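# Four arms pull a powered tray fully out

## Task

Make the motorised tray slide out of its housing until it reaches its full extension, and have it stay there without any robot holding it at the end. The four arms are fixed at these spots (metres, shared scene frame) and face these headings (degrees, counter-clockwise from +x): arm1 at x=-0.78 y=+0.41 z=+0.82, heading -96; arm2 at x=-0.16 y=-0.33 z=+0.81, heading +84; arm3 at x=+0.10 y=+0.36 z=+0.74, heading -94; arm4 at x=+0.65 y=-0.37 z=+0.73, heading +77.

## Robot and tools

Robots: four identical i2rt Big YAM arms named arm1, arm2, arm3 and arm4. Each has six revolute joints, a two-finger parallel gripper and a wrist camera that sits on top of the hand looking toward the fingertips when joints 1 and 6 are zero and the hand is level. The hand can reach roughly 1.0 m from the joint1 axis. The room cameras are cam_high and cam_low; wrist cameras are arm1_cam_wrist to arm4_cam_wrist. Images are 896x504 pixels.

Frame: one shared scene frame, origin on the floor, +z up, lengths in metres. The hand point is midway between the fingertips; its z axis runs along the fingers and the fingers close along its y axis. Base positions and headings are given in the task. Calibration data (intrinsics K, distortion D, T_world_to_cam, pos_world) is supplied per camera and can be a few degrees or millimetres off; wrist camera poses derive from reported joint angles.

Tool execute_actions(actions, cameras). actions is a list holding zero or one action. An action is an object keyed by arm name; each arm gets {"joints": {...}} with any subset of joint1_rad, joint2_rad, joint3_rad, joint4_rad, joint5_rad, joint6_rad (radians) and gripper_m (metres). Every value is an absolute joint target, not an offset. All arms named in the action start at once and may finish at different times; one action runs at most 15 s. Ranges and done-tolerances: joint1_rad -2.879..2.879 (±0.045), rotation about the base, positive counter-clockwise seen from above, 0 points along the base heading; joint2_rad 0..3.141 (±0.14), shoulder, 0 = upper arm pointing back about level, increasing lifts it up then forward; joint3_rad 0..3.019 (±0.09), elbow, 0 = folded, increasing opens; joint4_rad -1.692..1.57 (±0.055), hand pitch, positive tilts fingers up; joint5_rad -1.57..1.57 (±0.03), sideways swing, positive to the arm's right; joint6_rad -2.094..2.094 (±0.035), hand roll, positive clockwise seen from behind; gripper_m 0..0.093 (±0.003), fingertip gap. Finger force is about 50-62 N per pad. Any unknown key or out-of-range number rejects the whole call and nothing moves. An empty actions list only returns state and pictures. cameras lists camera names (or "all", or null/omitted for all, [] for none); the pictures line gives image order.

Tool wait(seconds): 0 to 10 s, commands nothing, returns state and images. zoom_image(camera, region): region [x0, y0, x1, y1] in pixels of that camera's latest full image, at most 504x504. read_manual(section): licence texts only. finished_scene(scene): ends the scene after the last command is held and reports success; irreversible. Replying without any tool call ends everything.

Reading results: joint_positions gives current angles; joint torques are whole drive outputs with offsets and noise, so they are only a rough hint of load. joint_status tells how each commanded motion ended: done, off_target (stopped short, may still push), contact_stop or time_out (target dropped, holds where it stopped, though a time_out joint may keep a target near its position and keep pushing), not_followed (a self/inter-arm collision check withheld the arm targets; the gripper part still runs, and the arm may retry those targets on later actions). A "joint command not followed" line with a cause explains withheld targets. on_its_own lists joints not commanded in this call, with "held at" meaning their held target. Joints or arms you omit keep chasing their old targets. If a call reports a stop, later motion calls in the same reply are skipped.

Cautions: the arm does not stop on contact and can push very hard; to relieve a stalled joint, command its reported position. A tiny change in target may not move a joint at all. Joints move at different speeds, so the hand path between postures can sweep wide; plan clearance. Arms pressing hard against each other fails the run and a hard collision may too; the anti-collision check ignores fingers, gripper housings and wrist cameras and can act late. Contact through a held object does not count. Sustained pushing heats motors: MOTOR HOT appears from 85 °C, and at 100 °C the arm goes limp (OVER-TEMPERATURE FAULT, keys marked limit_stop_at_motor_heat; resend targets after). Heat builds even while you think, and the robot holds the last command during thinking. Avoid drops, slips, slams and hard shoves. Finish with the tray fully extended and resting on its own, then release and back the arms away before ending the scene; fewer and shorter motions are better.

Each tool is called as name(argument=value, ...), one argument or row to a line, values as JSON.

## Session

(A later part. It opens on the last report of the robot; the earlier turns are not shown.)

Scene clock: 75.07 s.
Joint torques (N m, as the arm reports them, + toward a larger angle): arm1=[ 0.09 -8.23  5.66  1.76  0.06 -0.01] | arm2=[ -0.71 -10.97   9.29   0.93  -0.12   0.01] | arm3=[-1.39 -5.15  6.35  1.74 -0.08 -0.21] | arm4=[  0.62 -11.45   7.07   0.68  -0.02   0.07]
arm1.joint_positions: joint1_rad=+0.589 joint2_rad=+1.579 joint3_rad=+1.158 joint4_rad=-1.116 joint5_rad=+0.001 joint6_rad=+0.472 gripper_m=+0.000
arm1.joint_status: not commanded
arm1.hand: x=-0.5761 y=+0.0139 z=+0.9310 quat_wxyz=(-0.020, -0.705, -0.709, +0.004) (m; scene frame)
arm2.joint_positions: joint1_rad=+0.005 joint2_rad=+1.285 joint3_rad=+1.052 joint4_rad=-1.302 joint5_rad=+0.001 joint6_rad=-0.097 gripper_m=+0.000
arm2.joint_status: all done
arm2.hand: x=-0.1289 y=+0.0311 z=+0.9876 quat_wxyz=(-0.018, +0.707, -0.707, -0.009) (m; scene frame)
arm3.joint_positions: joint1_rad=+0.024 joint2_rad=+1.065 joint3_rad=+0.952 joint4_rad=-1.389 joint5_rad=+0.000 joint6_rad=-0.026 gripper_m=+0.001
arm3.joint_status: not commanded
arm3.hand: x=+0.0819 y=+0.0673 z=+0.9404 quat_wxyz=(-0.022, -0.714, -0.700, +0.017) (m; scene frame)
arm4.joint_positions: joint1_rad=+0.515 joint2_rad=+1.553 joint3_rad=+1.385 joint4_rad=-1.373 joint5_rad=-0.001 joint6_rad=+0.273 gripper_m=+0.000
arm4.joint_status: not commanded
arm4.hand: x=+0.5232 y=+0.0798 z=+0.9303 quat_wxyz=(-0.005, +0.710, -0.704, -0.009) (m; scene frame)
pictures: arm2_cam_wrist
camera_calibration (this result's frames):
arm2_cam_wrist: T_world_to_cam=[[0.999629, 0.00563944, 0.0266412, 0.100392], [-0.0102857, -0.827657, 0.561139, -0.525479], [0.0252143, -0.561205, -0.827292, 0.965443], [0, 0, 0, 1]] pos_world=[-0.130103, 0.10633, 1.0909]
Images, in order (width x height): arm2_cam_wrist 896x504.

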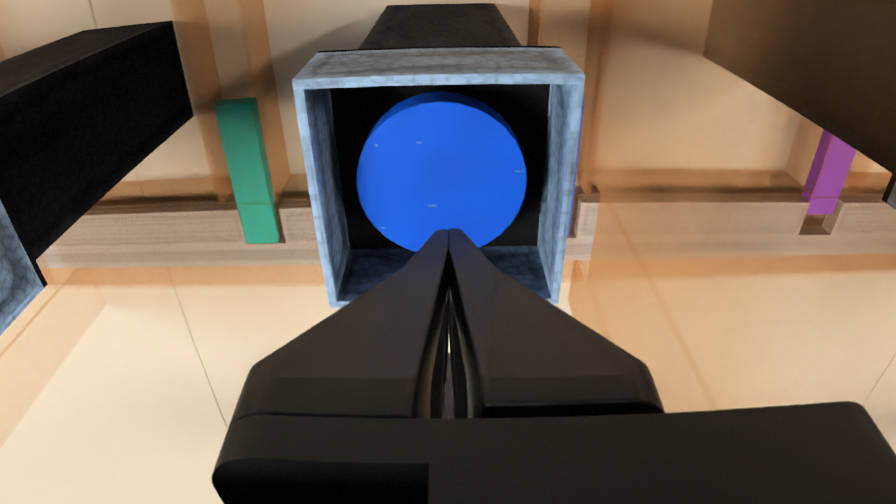

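execute_actions(
  actions=[
    {"arm3": {"joints": {"joint1_rad": 0.024, "joint2_rad": 1.0821, "joint3_rad": 1.135, "joint4_rad": -1.5839}}},
  ],
  cameras=["arm2_cam_wrist"],
)

wait(
  seconds=0.5,
)

Scene clock: 78.87 s.
Joint torques (N m, as the arm reports them, + toward a larger angle): arm1=[ 0.22 -8.2   5.67  1.83  0.08 -0.01] | arm2=[ -0.46 -11.09   9.22   0.95  -0.09   0.01] | arm3=[-1.3  -7.15 13.58  0.06 -0.08 -0.21] | arm4=[  0.58 -11.46   7.07   0.69  -0.02   0.07]
arm1.joint_positions: joint1_rad=+0.589 joint2_rad=+1.579 joint3_rad=+1.158 joint4_rad=-1.116 joint5_rad=+0.001 joint6_rad=+0.472 gripper_m=+0.000
arm1.joint_status: not commanded
arm1.hand: x=-0.5761 y=+0.0139 z=+0.9310 quat_wxyz=(-0.020, -0.705, -0.709, +0.004) (m; scene frame)
arm2.joint_positions: joint1_rad=+0.005 joint2_rad=+1.285 joint3_rad=+1.052 joint4_rad=-1.302 joint5_rad=+0.001 joint6_rad=-0.097 gripper_m=+0.000
arm2.joint_status: not commanded
arm2.hand: x=-0.1289 y=+0.0311 z=+0.9876 quat_wxyz=(-0.018, +0.707, -0.707, -0.009) (m; scene frame)
arm3.joint_positions: joint1_rad=+0.024 joint2_rad=+1.064 joint3_rad=+1.100 joint4_rad=-1.572 joint5_rad=+0.000 joint6_rad=-0.026 gripper_m=+0.001
arm3.joint_status: all done
arm3.hand: x=+0.0816 y=+0.0729 z=+0.9970 quat_wxyz=(-0.011, -0.714, -0.700, +0.005) (m; scene frame)
arm4.joint_positions: joint1_rad=+0.515 joint2_rad=+1.553 joint3_rad=+1.385 joint4_rad=-1.373 joint5_rad=-0.001 joint6_rad=+0.273 gripper_m=+0.000
arm4.joint_status: not commanded
arm4.hand: x=+0.5232 y=+0.0798 z=+0.9303 quat_wxyz=(-0.005, +0.710, -0.704, -0.009) (m; scene frame)
pictures: arm2_cam_wrist
camera_calibration (this result's frames):
arm2_cam_wrist: T_world_to_cam=[[0.999627, 0.00602061, 0.0266555, 0.100366], [-0.00997828, -0.827658, 0.561144, -0.525443], [0.0254401, -0.5612, -0.827289, 0.965469], [0, 0, 0, 1]] pos_world=[-0.130133, 0.10633, 1.0909]
Images, in order (width x height): arm2_cam_wrist 896x504.

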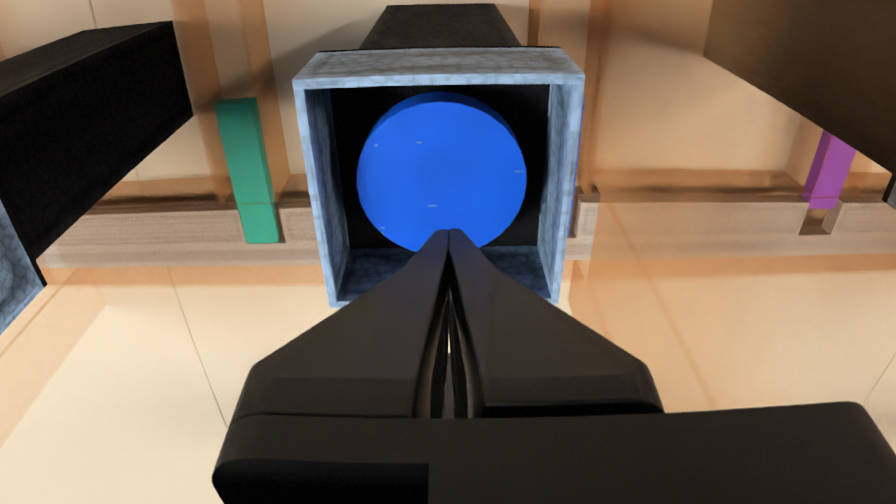

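Scene clock: 79.37 s.
Joint torques (N m, as the arm reports them, + toward a larger angle): arm1=[ 0.18 -8.42  5.68  1.78  0.08  0.  ] | arm2=[ -1.04 -11.57   9.38   0.9   -0.07   0.01] | arm3=[-1.33 -6.76 13.51  0.06 -0.08 -0.22] | arm4=[  0.53 -11.42   7.07   0.69  -0.02   0.08]
arm1.joint_positions: joint1_rad=+0.589 joint2_rad=+1.579 joint3_rad=+1.158 joint4_rad=-1.116 joint5_rad=+0.001 joint6_rad=+0.472 gripper_m=+0.000
arm1.joint_status: not commanded
arm1.hand: x=-0.5761 y=+0.0139 z=+0.9310 quat_wxyz=(-0.020, -0.705, -0.709, +0.004) (m; scene frame)
arm2.joint_positions: joint1_rad=+0.005 joint2_rad=+1.285 joint3_rad=+1.052 joint4_rad=-1.302 joint5_rad=+0.001 joint6_rad=-0.097 gripper_m=+0.000
arm2.joint_status: not commanded
arm2.hand: x=-0.1289 y=+0.0311 z=+0.9876 quat_wxyz=(-0.018, +0.707, -0.707, -0.009) (m; scene frame)
arm3.joint_positions: joint1_rad=+0.024 joint2_rad=+1.064 joint3_rad=+1.100 joint4_rad=-1.572 joint5_rad=+0.000 joint6_rad=-0.026 gripper_m=+0.001
arm3.joint_status: all done
arm3.hand: x=+0.0816 y=+0.0729 z=+0.9970 quat_wxyz=(-0.011, -0.714, -0.700, +0.005) (m; scene frame)
arm4.joint_positions: joint1_rad=+0.515 joint2_rad=+1.553 joint3_rad=+1.385 joint4_rad=-1.373 joint5_rad=-0.001 joint6_rad=+0.273 gripper_m=+0.000
arm4.joint_status: not commanded
arm4.hand: x=+0.5232 y=+0.0798 z=+0.9303 quat_wxyz=(-0.005, +0.710, -0.704, -0.009) (m; scene frame)
wait: 0.50 s; at rest by 0.27 s
pictures: arm1_cam_wrist, arm2_cam_wrist, arm3_cam_wrist, arm4_cam_wrist, cam_high, cam_low
camera_calibration (this result's frames):
arm1_cam_wrist: T_world_to_cam=[[-0.999446, -0.00770792, -0.0323886, -0.546683], [-0.0246082, 0.826284, 0.562716, -0.54539], [0.0224248, 0.563201, -0.826015, 0.895013], [0, 0, 0, 1]] pos_world=[-0.579871, -0.0576398, 1.02849]
arm2_cam_wrist: T_world_to_cam=[[0.999627, 0.00602061, 0.0266555, 0.100366], [-0.00997828, -0.827658, 0.561144, -0.525443], [0.0254401, -0.5612, -0.827289, 0.965469], [0, 0, 0, 1]] pos_world=[-0.130133, 0.10633, 1.0909]
arm3_cam_wrist: T_world_to_cam=[[-0.999713, 0.0204131, -0.0125249, 0.0893039], [0.00955702, 0.819566, 0.572905, -0.630607], [0.0219597, 0.572621, -0.819526, 0.901304], [0, 0, 0, 1]] pos_world=[0.0755127, -0.00110434, 1.10104]
arm4_cam_wrist: T_world_to_cam=[[0.999936, 0.0101244, 0.00511416, -0.530677], [0.0053362, -0.817755, 0.575542, -0.467143], [0.0100091, -0.575477, -0.817757, 0.925996], [0, 0, 0, 1]] pos_world=[0.523867, 0.156254, 1.02881]
Images, in order (width x height): arm1_cam_wrist 896x504, arm2_cam_wrist 896x504, arm3_cam_wrist 896x504, arm4_cam_wrist 896x504, cam_high 896x504, cam_low 896x504.

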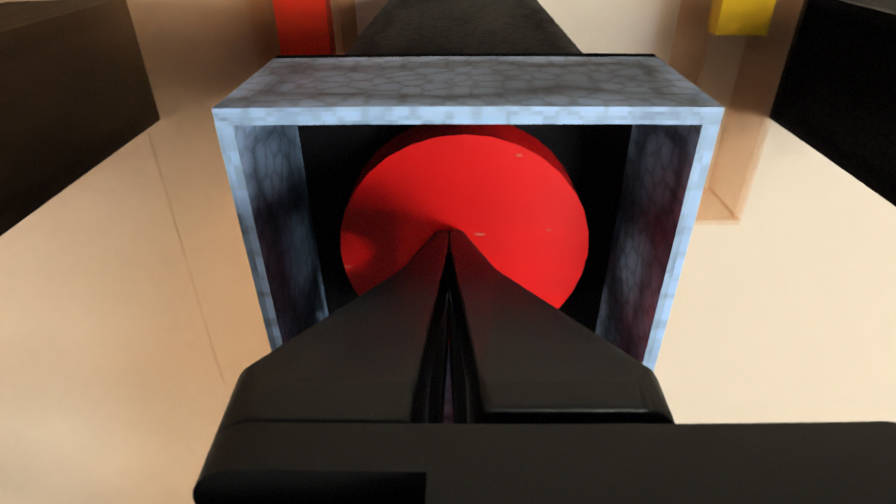

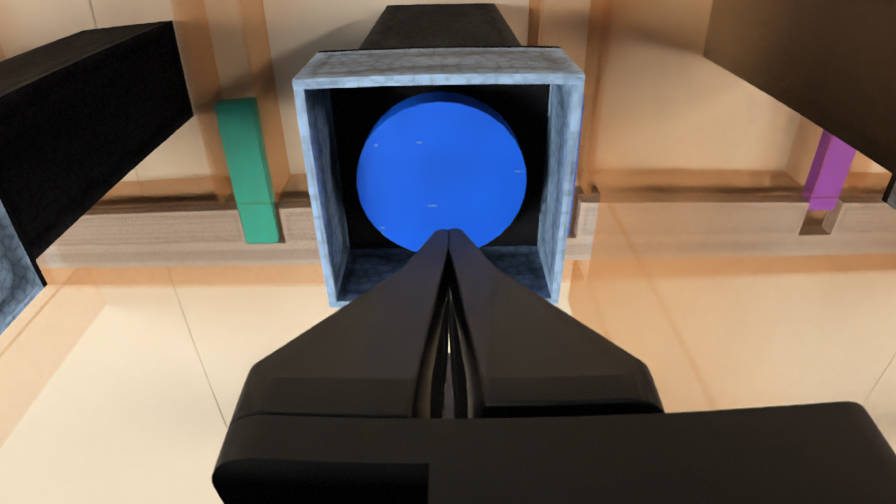

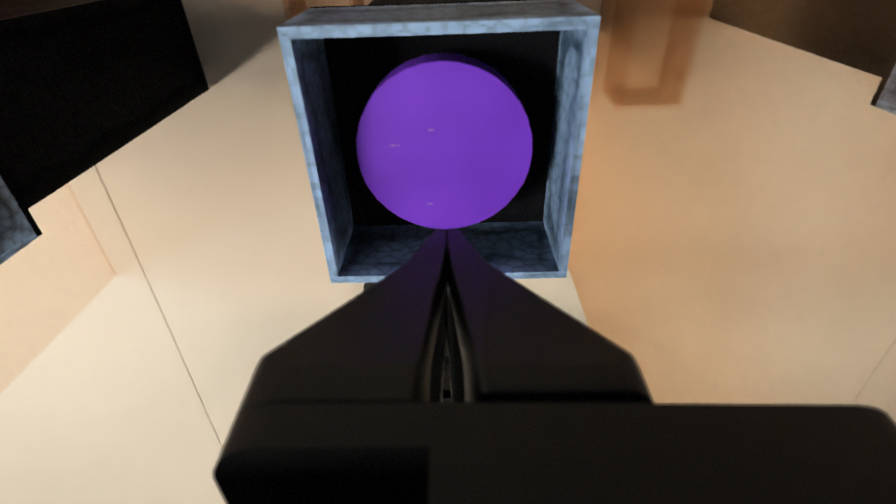

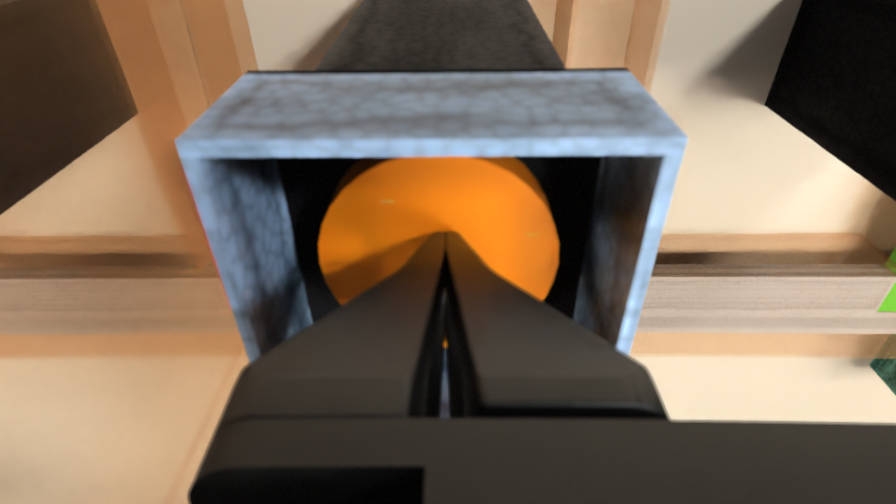

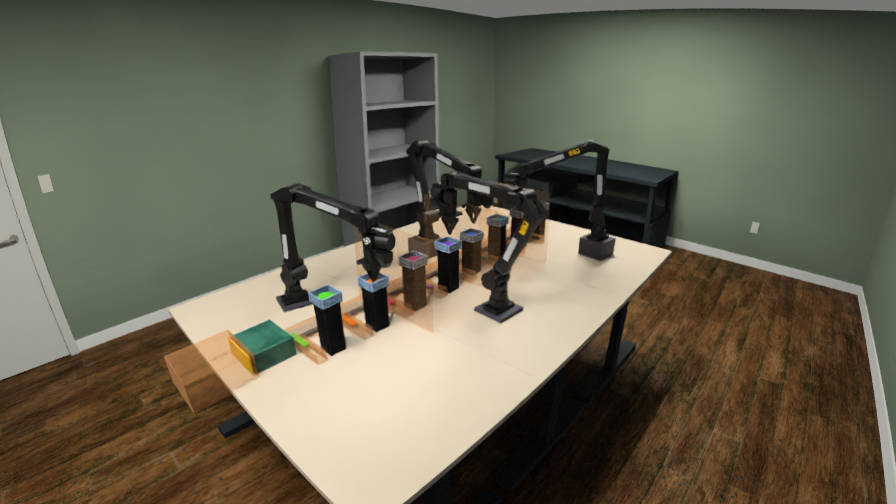

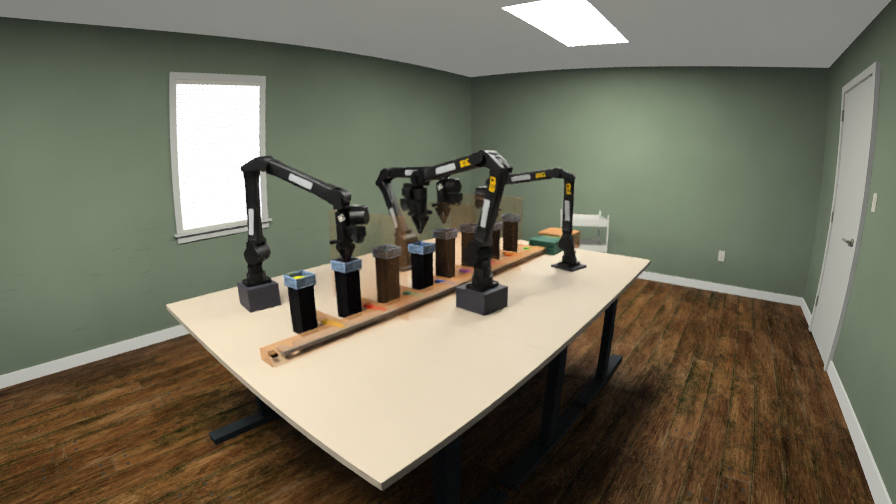

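wait(
  seconds=1.0,
)

Scene clock: 80.50 s.
Joint torques (N m, as the arm reports them, + toward a larger angle): arm1=[ 0.17 -8.34  5.69  1.77  0.08 -0.01] | arm2=[ -1.05 -11.51   9.39   0.9   -0.1    0.04] | arm3=[-1.44 -6.76 13.52  0.07 -0.09 -0.21] | arm4=[  0.58 -11.49   7.07   0.69  -0.02   0.07]
arm1.joint_positions: joint1_rad=+0.589 joint2_rad=+1.579 joint3_rad=+1.158 joint4_rad=-1.116 joint5_rad=+0.001 joint6_rad=+0.472 gripper_m=+0.000
arm1.joint_status: not commanded
arm1.hand: x=-0.5761 y=+0.0139 z=+0.9310 quat_wxyz=(-0.020, -0.705, -0.709, +0.004) (m; scene frame)
arm2.joint_positions: joint1_rad=+0.005 joint2_rad=+1.285 joint3_rad=+1.052 joint4_rad=-1.302 joint5_rad=+0.001 joint6_rad=-0.097 gripper_m=+0.000
arm2.joint_status: not commanded
arm2.hand: x=-0.1289 y=+0.0311 z=+0.9876 quat_wxyz=(-0.018, +0.707, -0.707, -0.009) (m; scene frame)
arm3.joint_positions: joint1_rad=+0.024 joint2_rad=+1.064 joint3_rad=+1.100 joint4_rad=-1.572 joint5_rad=+0.000 joint6_rad=-0.026 gripper_m=+0.001
arm3.joint_status: all done
arm3.hand: x=+0.0816 y=+0.0729 z=+0.9970 quat_wxyz=(-0.011, -0.714, -0.700, +0.005) (m; scene frame)
arm4.joint_positions: joint1_rad=+0.515 joint2_rad=+1.553 joint3_rad=+1.385 joint4_rad=-1.373 joint5_rad=-0.001 joint6_rad=+0.273 gripper_m=+0.000
arm4.joint_status: not commanded
arm4.hand: x=+0.5232 y=+0.0798 z=+0.9303 quat_wxyz=(-0.005, +0.710, -0.704, -0.009) (m; scene frame)
wait: 1.00 s; at rest by 0.13 s
pictures: arm1_cam_wrist, arm2_cam_wrist, arm3_cam_wrist, arm4_cam_wrist, cam_high, cam_low
camera_calibration (this result's frames):
arm1_cam_wrist: T_world_to_cam=[[-0.999446, -0.00770792, -0.0323886, -0.546683], [-0.0246082, 0.826284, 0.562716, -0.54539], [0.0224248, 0.563201, -0.826015, 0.895013], [0, 0, 0, 1]] pos_world=[-0.579871, -0.0576398, 1.02849]
arm2_cam_wrist: T_world_to_cam=[[0.999627, 0.00602061, 0.0266555, 0.100366], [-0.00997828, -0.827658, 0.561144, -0.525443], [0.0254401, -0.5612, -0.827289, 0.965469], [0, 0, 0, 1]] pos_world=[-0.130133, 0.10633, 1.0909]
arm3_cam_wrist: T_world_to_cam=[[-0.999713, 0.0204131, -0.0125249, 0.0893039], [0.00955702, 0.819566, 0.572905, -0.630607], [0.0219597, 0.572621, -0.819526, 0.901304], [0, 0, 0, 1]] pos_world=[0.0755127, -0.00110434, 1.10104]
arm4_cam_wrist: T_world_to_cam=[[0.999936, 0.0101244, 0.00511416, -0.530677], [0.0053362, -0.817755, 0.575542, -0.467143], [0.0100091, -0.575477, -0.817757, 0.925996], [0, 0, 0, 1]] pos_world=[0.523867, 0.156254, 1.02881]
Images, in order (width x height): arm1_cam_wrist 896x504, arm2_cam_wrist 896x504, arm3_cam_wrist 896x504, arm4_cam_wrist 896x504, cam_high 896x504, cam_low 896x504.

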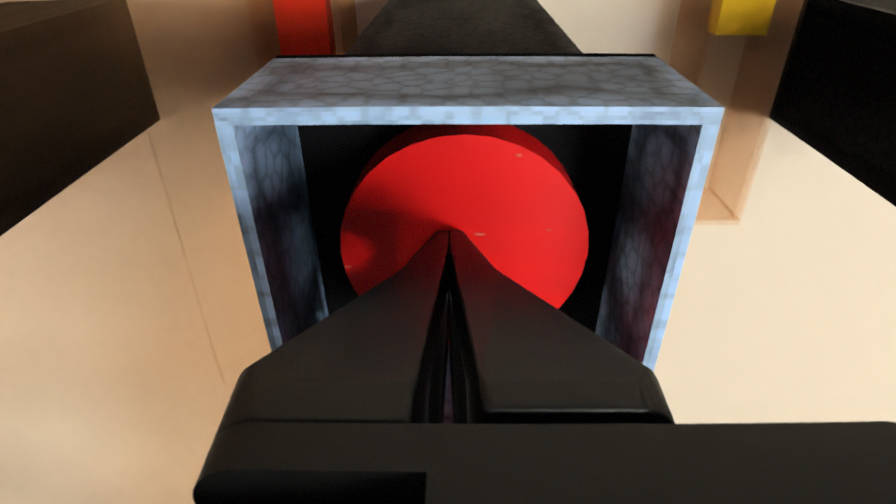

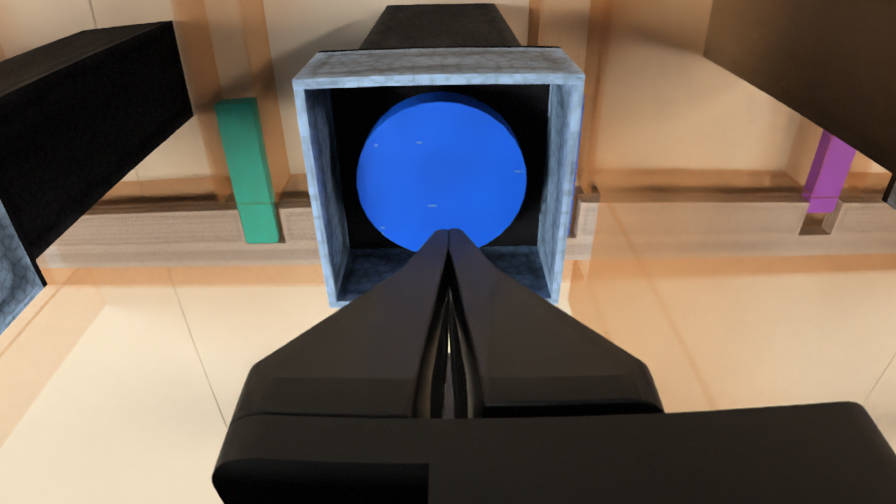

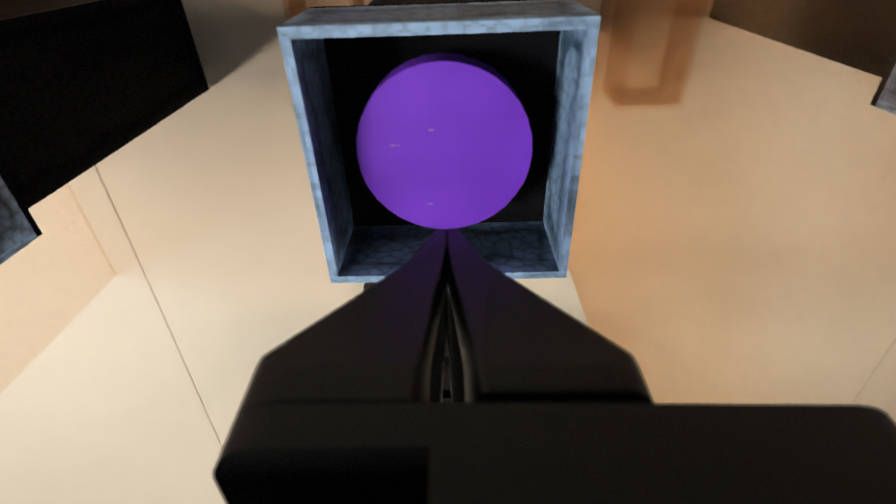

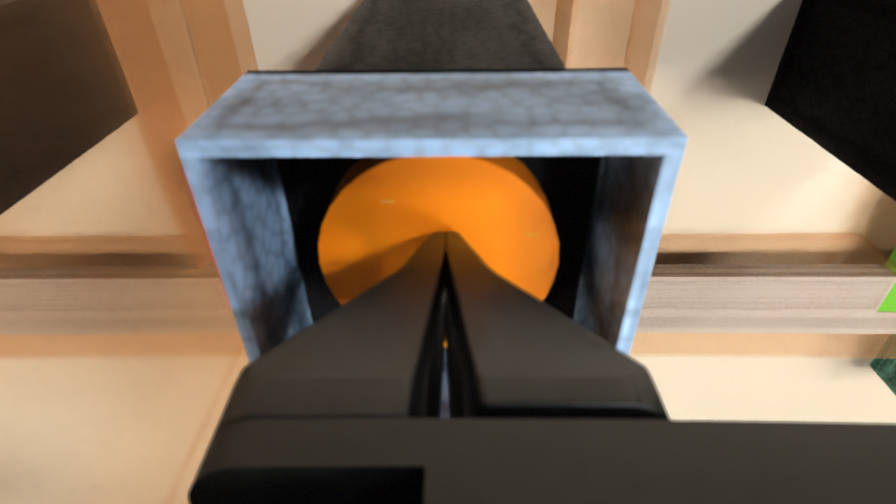

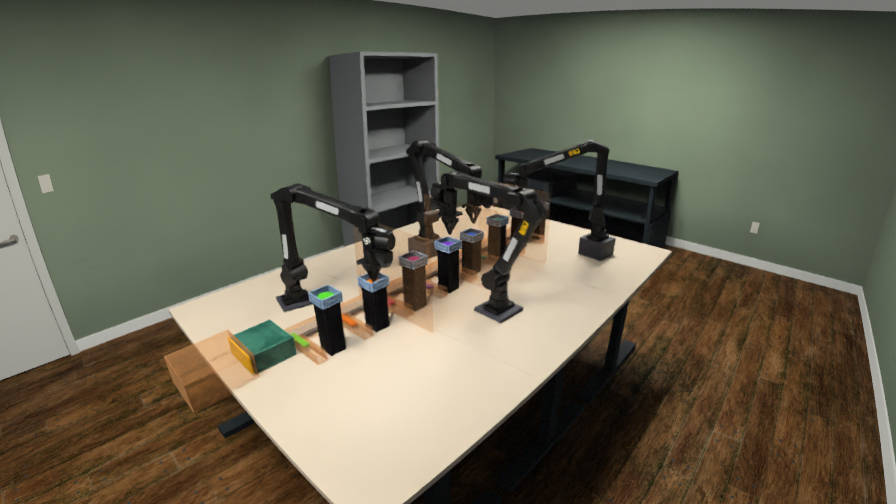

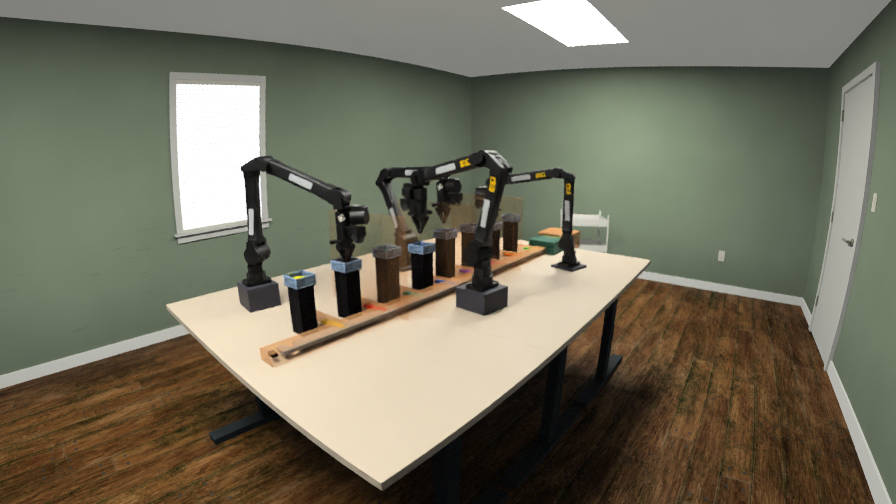

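execute_actions(
  actions=[],
  cameras=["arm2_cam_wrist", "cam_high"],
)

Scene clock: 81.30 s.
Joint torques (N m, as the arm reports them, + toward a larger angle): arm1=[ 0.15 -8.28  5.63  1.82  0.08 -0.01] | arm2=[ -0.73 -11.39   9.31   0.94  -0.11   0.02] | arm3=[-1.46 -6.75 13.54  0.05 -0.09 -0.21] | arm4=[  0.55 -11.48   7.08   0.68  -0.01   0.08]
arm1.joint_positions: joint1_rad=+0.589 joint2_rad=+1.579 joint3_rad=+1.158 joint4_rad=-1.116 joint5_rad=+0.001 joint6_rad=+0.472 gripper_m=+0.000
arm1.joint_status: not commanded
arm1.hand: x=-0.5761 y=+0.0139 z=+0.9310 quat_wxyz=(-0.020, -0.705, -0.709, +0.004) (m; scene frame)
arm2.joint_positions: joint1_rad=+0.005 joint2_rad=+1.285 joint3_rad=+1.052 joint4_rad=-1.302 joint5_rad=+0.001 joint6_rad=-0.097 gripper_m=+0.000
arm2.joint_status: not commanded
arm2.hand: x=-0.1289 y=+0.0311 z=+0.9876 quat_wxyz=(-0.018, +0.707, -0.707, -0.009) (m; scene frame)
arm3.joint_positions: joint1_rad=+0.024 joint2_rad=+1.064 joint3_rad=+1.100 joint4_rad=-1.572 joint5_rad=+0.000 joint6_rad=-0.026 gripper_m=+0.001
arm3.joint_status: all done
arm3.hand: x=+0.0816 y=+0.0729 z=+0.9970 quat_wxyz=(-0.011, -0.714, -0.700, +0.005) (m; scene frame)
arm4.joint_positions: joint1_rad=+0.515 joint2_rad=+1.553 joint3_rad=+1.385 joint4_rad=-1.373 joint5_rad=-0.001 joint6_rad=+0.273 gripper_m=+0.000
arm4.joint_status: not commanded
arm4.hand: x=+0.5232 y=+0.0798 z=+0.9303 quat_wxyz=(-0.005, +0.710, -0.704, -0.009) (m; scene frame)
pictures: arm2_cam_wrist, cam_high
camera_calibration (this result's frames):
arm2_cam_wrist: T_world_to_cam=[[0.999627, 0.00602061, 0.0266555, 0.100366], [-0.00997828, -0.827658, 0.561144, -0.525443], [0.0254401, -0.5612, -0.827289, 0.965469], [0, 0, 0, 1]] pos_world=[-0.130133, 0.10633, 1.0909]
Images, in order (width x height): arm2_cam_wrist 896x504, cam_high 896x504.

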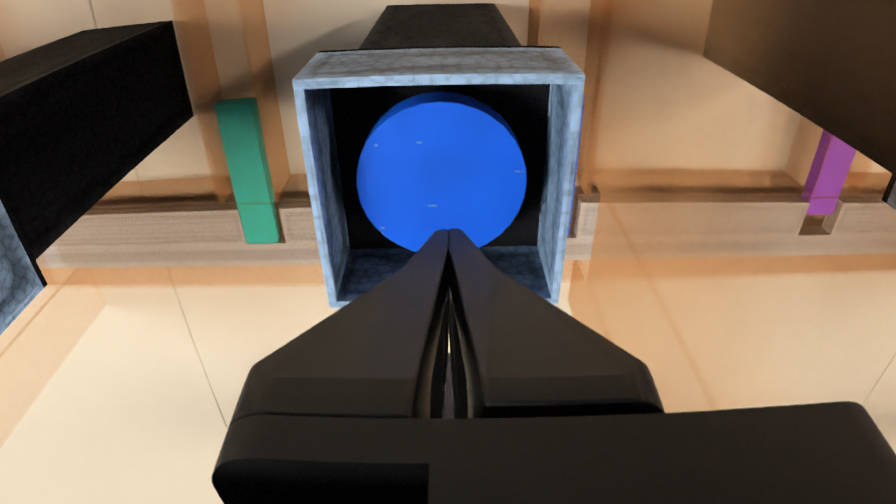

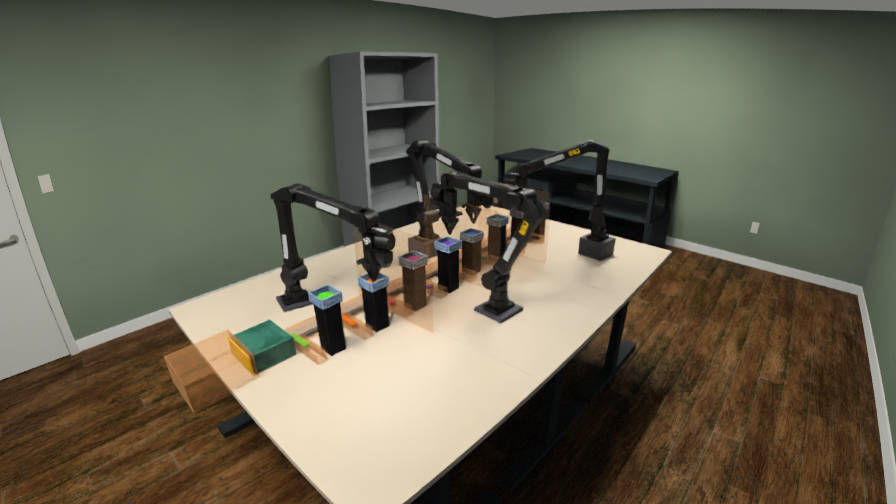

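zoom_image(
  camera="arm2_cam_wrist",
  region=[696, 100, 896, 300],
)

Region (696, 100, 896, 300) of arm2_cam_wrist's 896x504 image, scaled by 2.520, with more detail than that image has.

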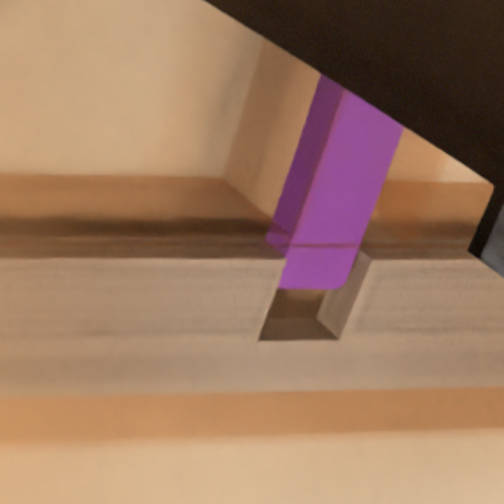

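execute_actions(
  actions=[],
  cameras=["arm2_cam_wrist"],
)

zoom_image(
  camera="arm2_cam_wrist",
  region=[696, 100, 896, 300],
)

Scene clock: 81.57 s.
Joint torques (N m, as the arm reports them, + toward a larger angle): arm1=[ 0.12 -8.26  5.67  1.75  0.09 -0.01] | arm2=[ -0.98 -11.07   9.36   0.87  -0.11   0.01] | arm3=[-1.28 -6.73 13.53  0.05 -0.1  -0.21] | arm4=[  0.61 -11.45   7.08   0.69  -0.02   0.07]
arm1.joint_positions: joint1_rad=+0.589 joint2_rad=+1.579 joint3_rad=+1.158 joint4_rad=-1.116 joint5_rad=+0.001 joint6_rad=+0.472 gripper_m=+0.000
arm1.joint_status: not commanded
arm1.hand: x=-0.5761 y=+0.0139 z=+0.9310 quat_wxyz=(-0.020, -0.705, -0.709, +0.004) (m; scene frame)
arm2.joint_positions: joint1_rad=+0.005 joint2_rad=+1.285 joint3_rad=+1.052 joint4_rad=-1.302 joint5_rad=+0.001 joint6_rad=-0.097 gripper_m=+0.000
arm2.joint_status: not commanded
arm2.hand: x=-0.1289 y=+0.0311 z=+0.9876 quat_wxyz=(-0.018, +0.707, -0.707, -0.009) (m; scene frame)
arm3.joint_positions: joint1_rad=+0.024 joint2_rad=+1.064 joint3_rad=+1.100 joint4_rad=-1.572 joint5_rad=+0.000 joint6_rad=-0.026 gripper_m=+0.001
arm3.joint_status: all done
arm3.hand: x=+0.0816 y=+0.0729 z=+0.9970 quat_wxyz=(-0.011, -0.714, -0.700, +0.005) (m; scene frame)
arm4.joint_positions: joint1_rad=+0.515 joint2_rad=+1.553 joint3_rad=+1.385 joint4_rad=-1.373 joint5_rad=-0.001 joint6_rad=+0.273 gripper_m=+0.000
arm4.joint_status: not commanded
arm4.hand: x=+0.5232 y=+0.0798 z=+0.9303 quat_wxyz=(-0.005, +0.710, -0.704, -0.009) (m; scene frame)
pictures: arm2_cam_wrist
camera_calibration (this result's frames):
arm2_cam_wrist: T_world_to_cam=[[0.999627, 0.00602061, 0.0266555, 0.100366], [-0.00997828, -0.827658, 0.561144, -0.525443], [0.0254401, -0.5612, -0.827289, 0.965469], [0, 0, 0, 1]] pos_world=[-0.130133, 0.10633, 1.0909]
Images, in order (width x height): arm2_cam_wrist 896x504.

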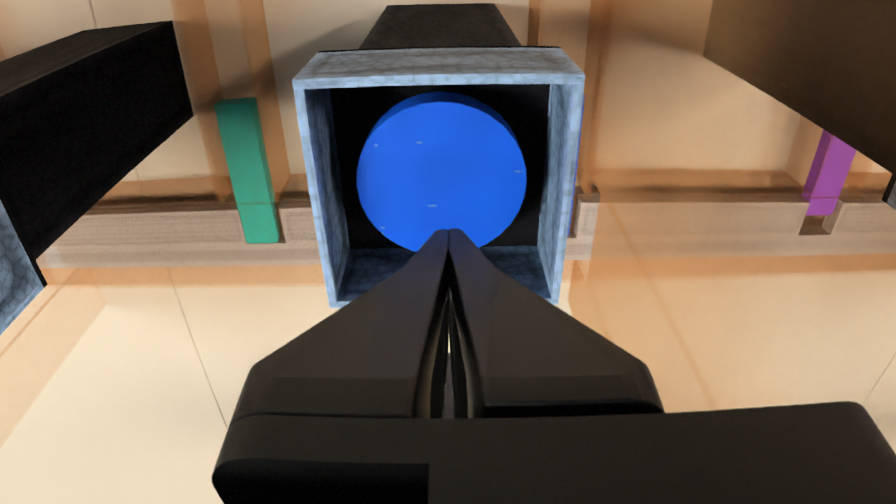

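Region (696, 100, 896, 300) of arm2_cam_wrist's 896x504 image, scaled by 2.520, with more detail than that image has.

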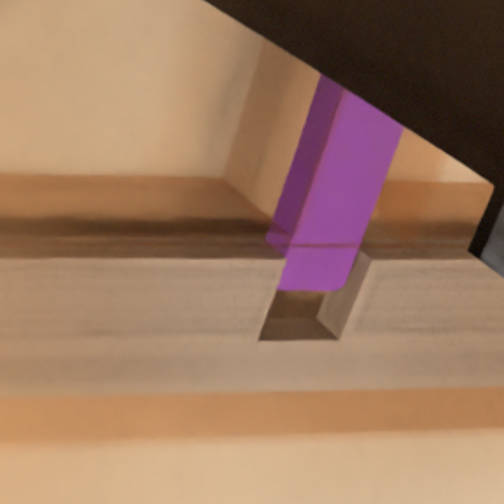

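wait(
  seconds=1.0,
)

Scene clock: 82.67 s.
Joint torques (N m, as the arm reports them, + toward a larger angle): arm1=[ 0.05 -8.24  5.74  1.8   0.09 -0.01] | arm2=[ -0.75 -11.25   9.42   0.92  -0.12   0.01] | arm3=[-1.37 -6.79 13.55  0.04 -0.08 -0.21] | arm4=[  0.59 -11.45   7.08   0.69  -0.02   0.07]
arm1.joint_positions: joint1_rad=+0.589 joint2_rad=+1.579 joint3_rad=+1.158 joint4_rad=-1.116 joint5_rad=+0.001 joint6_rad=+0.472 gripper_m=+0.000
arm1.joint_status: not commanded
arm1.hand: x=-0.5761 y=+0.0139 z=+0.9310 quat_wxyz=(-0.020, -0.705, -0.709, +0.004) (m; scene frame)
arm2.joint_positions: joint1_rad=+0.005 joint2_rad=+1.285 joint3_rad=+1.052 joint4_rad=-1.302 joint5_rad=+0.001 joint6_rad=-0.097 gripper_m=+0.000
arm2.joint_status: not commanded
arm2.hand: x=-0.1289 y=+0.0311 z=+0.9876 quat_wxyz=(-0.018, +0.707, -0.707, -0.009) (m; scene frame)
arm3.joint_positions: joint1_rad=+0.024 joint2_rad=+1.064 joint3_rad=+1.100 joint4_rad=-1.572 joint5_rad=+0.000 joint6_rad=-0.026 gripper_m=+0.001
arm3.joint_status: all done
arm3.hand: x=+0.0816 y=+0.0729 z=+0.9970 quat_wxyz=(-0.011, -0.714, -0.700, +0.005) (m; scene frame)
arm4.joint_positions: joint1_rad=+0.515 joint2_rad=+1.553 joint3_rad=+1.385 joint4_rad=-1.373 joint5_rad=-0.001 joint6_rad=+0.273 gripper_m=+0.000
arm4.joint_status: not commanded
arm4.hand: x=+0.5232 y=+0.0798 z=+0.9303 quat_wxyz=(-0.005, +0.710, -0.704, -0.009) (m; scene frame)
wait: 1.00 s; at rest by 0.17 s
pictures: arm1_cam_wrist, arm2_cam_wrist, arm3_cam_wrist, arm4_cam_wrist, cam_high, cam_low
camera_calibration (this result's frames):
arm1_cam_wrist: T_world_to_cam=[[-0.999446, -0.00770792, -0.0323886, -0.546683], [-0.0246082, 0.826284, 0.562716, -0.54539], [0.0224248, 0.563201, -0.826015, 0.895013], [0, 0, 0, 1]] pos_world=[-0.579871, -0.0576398, 1.02849]
arm2_cam_wrist: T_world_to_cam=[[0.999627, 0.00602061, 0.0266555, 0.100366], [-0.00997828, -0.827658, 0.561144, -0.525443], [0.0254401, -0.5612, -0.827289, 0.965469], [0, 0, 0, 1]] pos_world=[-0.130133, 0.10633, 1.0909]
arm3_cam_wrist: T_world_to_cam=[[-0.999713, 0.0204131, -0.0125249, 0.0893039], [0.00955702, 0.819566, 0.572905, -0.630607], [0.0219597, 0.572621, -0.819526, 0.901304], [0, 0, 0, 1]] pos_world=[0.0755127, -0.00110434, 1.10104]
arm4_cam_wrist: T_world_to_cam=[[0.999936, 0.0101244, 0.00511416, -0.530677], [0.0053362, -0.817755, 0.575542, -0.467143], [0.0100091, -0.575477, -0.817757, 0.925996], [0, 0, 0, 1]] pos_world=[0.523867, 0.156254, 1.02881]
Images, in order (width x height): arm1_cam_wrist 896x504, arm2_cam_wrist 896x504, arm3_cam_wrist 896x504, arm4_cam_wrist 896x504, cam_high 896x504, cam_low 896x504.

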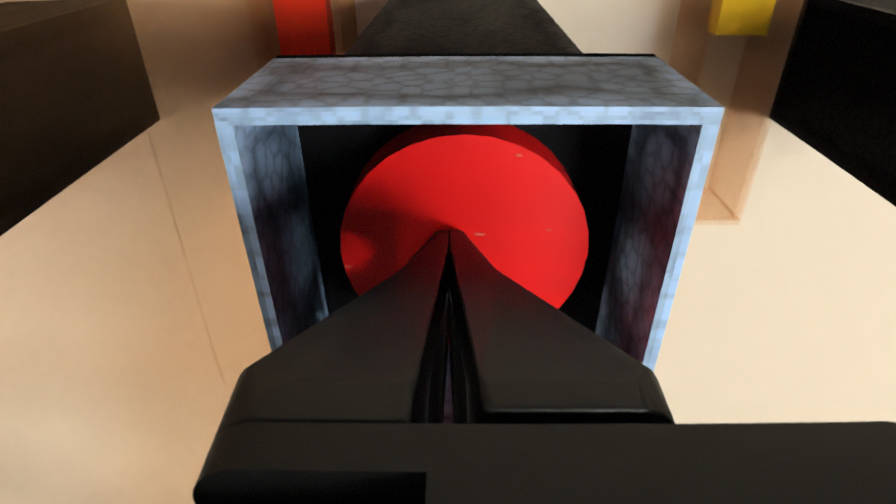

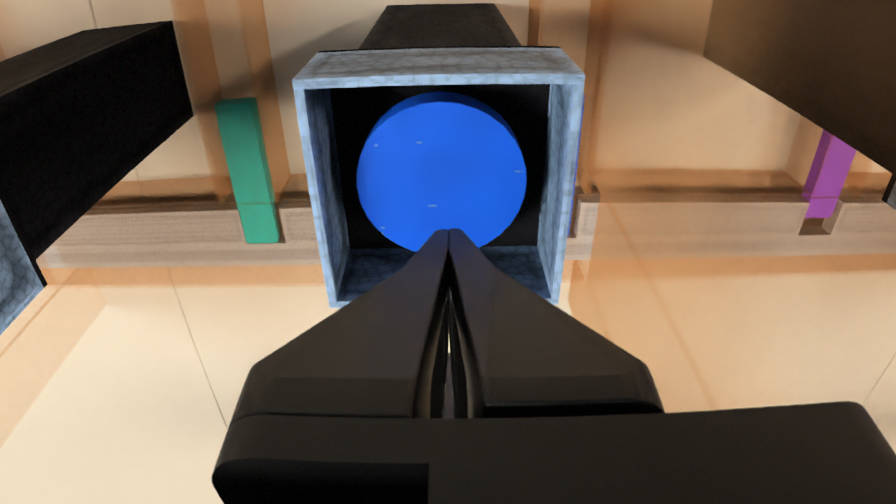

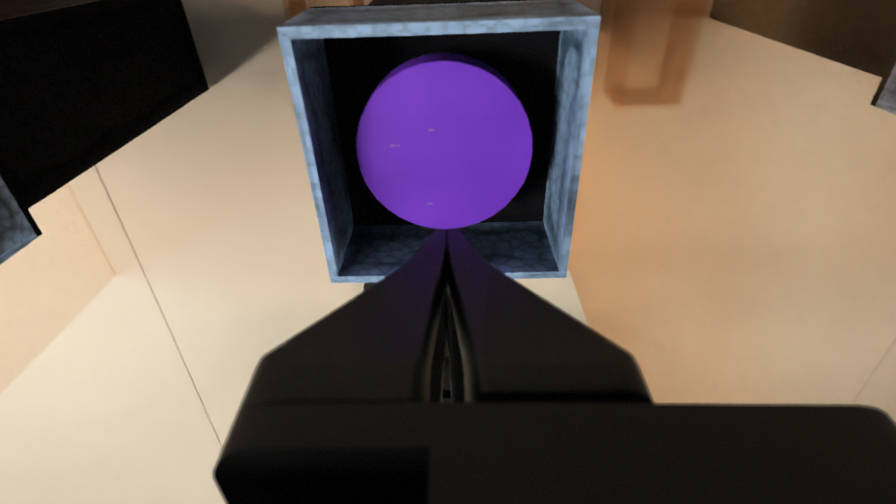

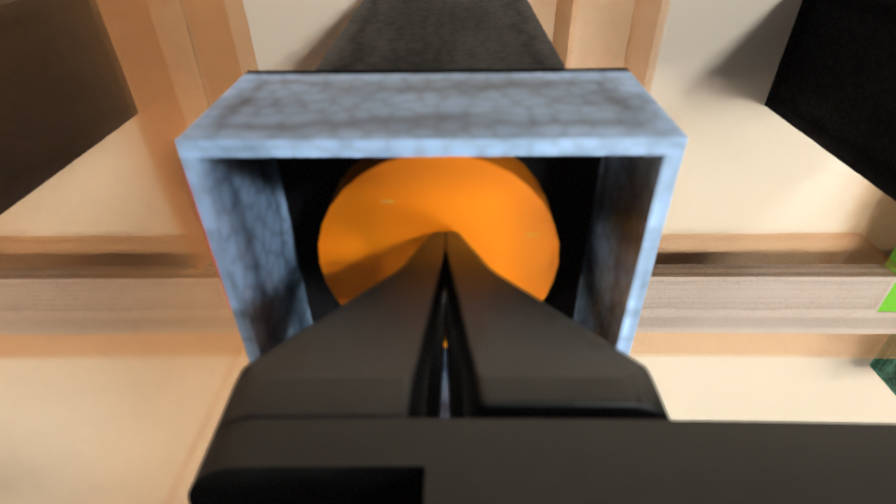

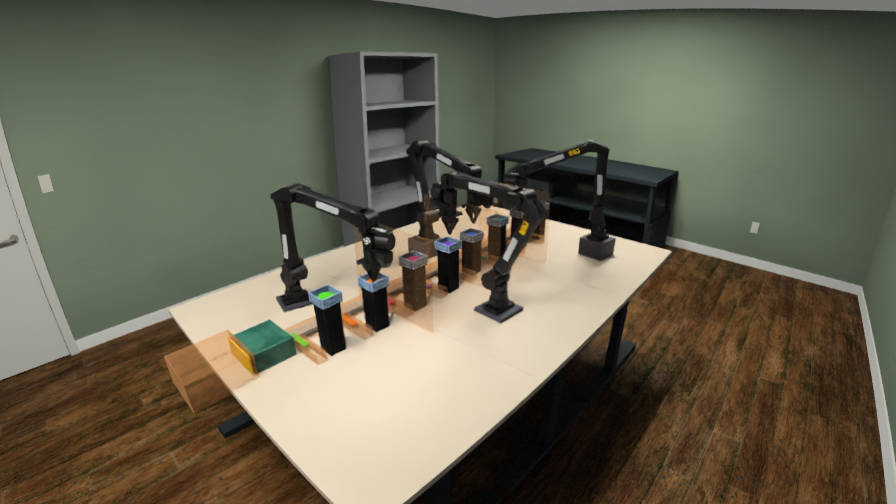

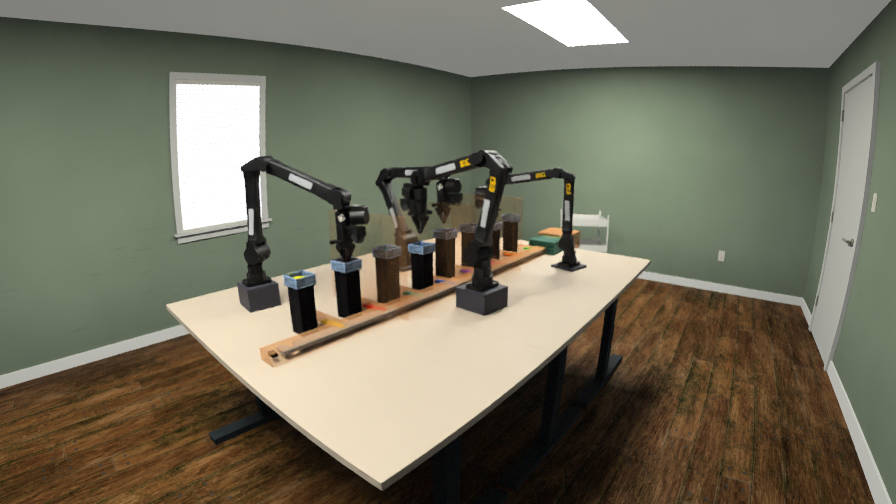

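zoom_image(
  camera="arm2_cam_wrist",
  region=[696, 100, 896, 300],
)

Region (696, 100, 896, 300) of arm2_cam_wrist's 896x504 image, scaled by 2.520, with more detail than that image has.

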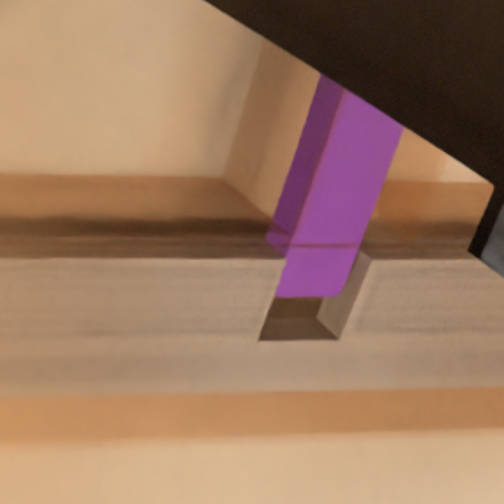

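execute_actions(
  actions=[
    {"arm3": {"joints": {"joint1_rad": 0.024, "joint2_rad": 1.1037, "joint3_rad": 0.8994, "joint4_rad": -1.3664, "joint6_rad": -0.037}}},
  ],
  cameras=["arm2_cam_wrist"],
)

zoom_image(
  camera="arm2_cam_wrist",
  region=[696, 100, 896, 300],
)

Scene clock: 85.33 s.
Joint torques (N m, as the arm reports them, + toward a larger angle): arm1=[ 0.29 -8.29  5.67  1.81  0.09  0.  ] | arm2=[ -0.63 -11.25   9.26   0.94  -0.1    0.01] | arm3=[-1.48 -5.14  6.38  1.75 -0.09 -0.21] | arm4=[  0.54 -11.46   7.07   0.69  -0.02   0.08]
arm1.joint_positions: joint1_rad=+0.589 joint2_rad=+1.579 joint3_rad=+1.158 joint4_rad=-1.116 joint5_rad=+0.001 joint6_rad=+0.472 gripper_m=+0.000
arm1.joint_status: not commanded
arm1.hand: x=-0.5761 y=+0.0139 z=+0.9310 quat_wxyz=(-0.020, -0.705, -0.709, +0.004) (m; scene frame)
arm2.joint_positions: joint1_rad=+0.005 joint2_rad=+1.285 joint3_rad=+1.052 joint4_rad=-1.302 joint5_rad=+0.001 joint6_rad=-0.097 gripper_m=+0.000
arm2.joint_status: not commanded
arm2.hand: x=-0.1289 y=+0.0311 z=+0.9876 quat_wxyz=(-0.018, +0.707, -0.707, -0.009) (m; scene frame)
arm3.joint_positions: joint1_rad=+0.024 joint2_rad=+1.065 joint3_rad=+0.952 joint4_rad=-1.389 joint5_rad=+0.000 joint6_rad=-0.026 gripper_m=+0.001
arm3.joint_status: all done
arm3.hand: x=+0.0819 y=+0.0673 z=+0.9404 quat_wxyz=(-0.022, -0.714, -0.700, +0.017) (m; scene frame)
arm4.joint_positions: joint1_rad=+0.515 joint2_rad=+1.553 joint3_rad=+1.385 joint4_rad=-1.373 joint5_rad=-0.001 joint6_rad=+0.273 gripper_m=+0.000
arm4.joint_status: not commanded
arm4.hand: x=+0.5232 y=+0.0798 z=+0.9303 quat_wxyz=(-0.005, +0.710, -0.704, -0.009) (m; scene frame)
pictures: arm2_cam_wrist
camera_calibration (this result's frames):
arm2_cam_wrist: T_world_to_cam=[[0.999627, 0.00602061, 0.0266555, 0.100366], [-0.00997828, -0.827658, 0.561144, -0.525443], [0.0254401, -0.5612, -0.827289, 0.965469], [0, 0, 0, 1]] pos_world=[-0.130133, 0.10633, 1.0909]
Images, in order (width x height): arm2_cam_wrist 896x504.

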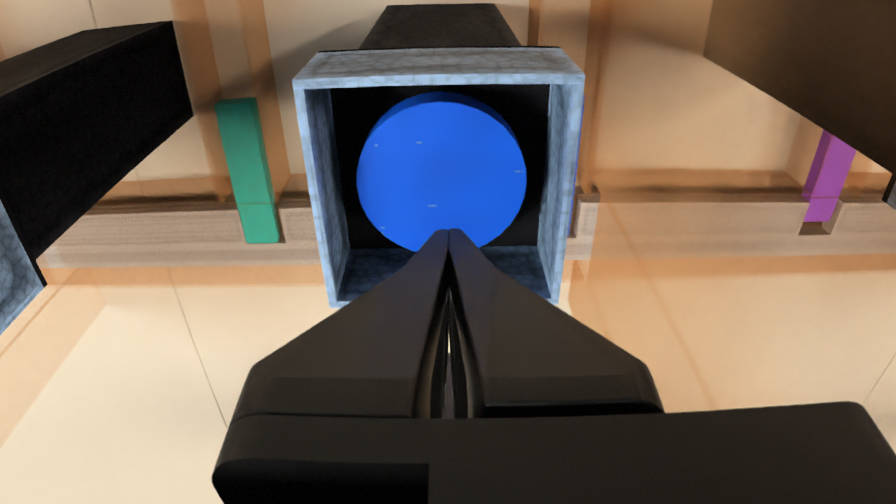

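Region (696, 100, 896, 300) of arm2_cam_wrist's 896x504 image, scaled by 2.520, with more detail than that image has.

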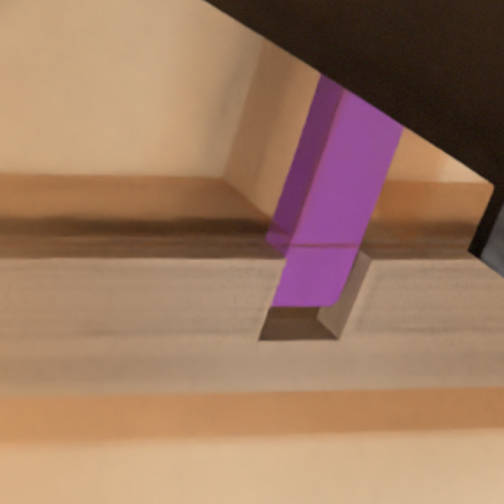

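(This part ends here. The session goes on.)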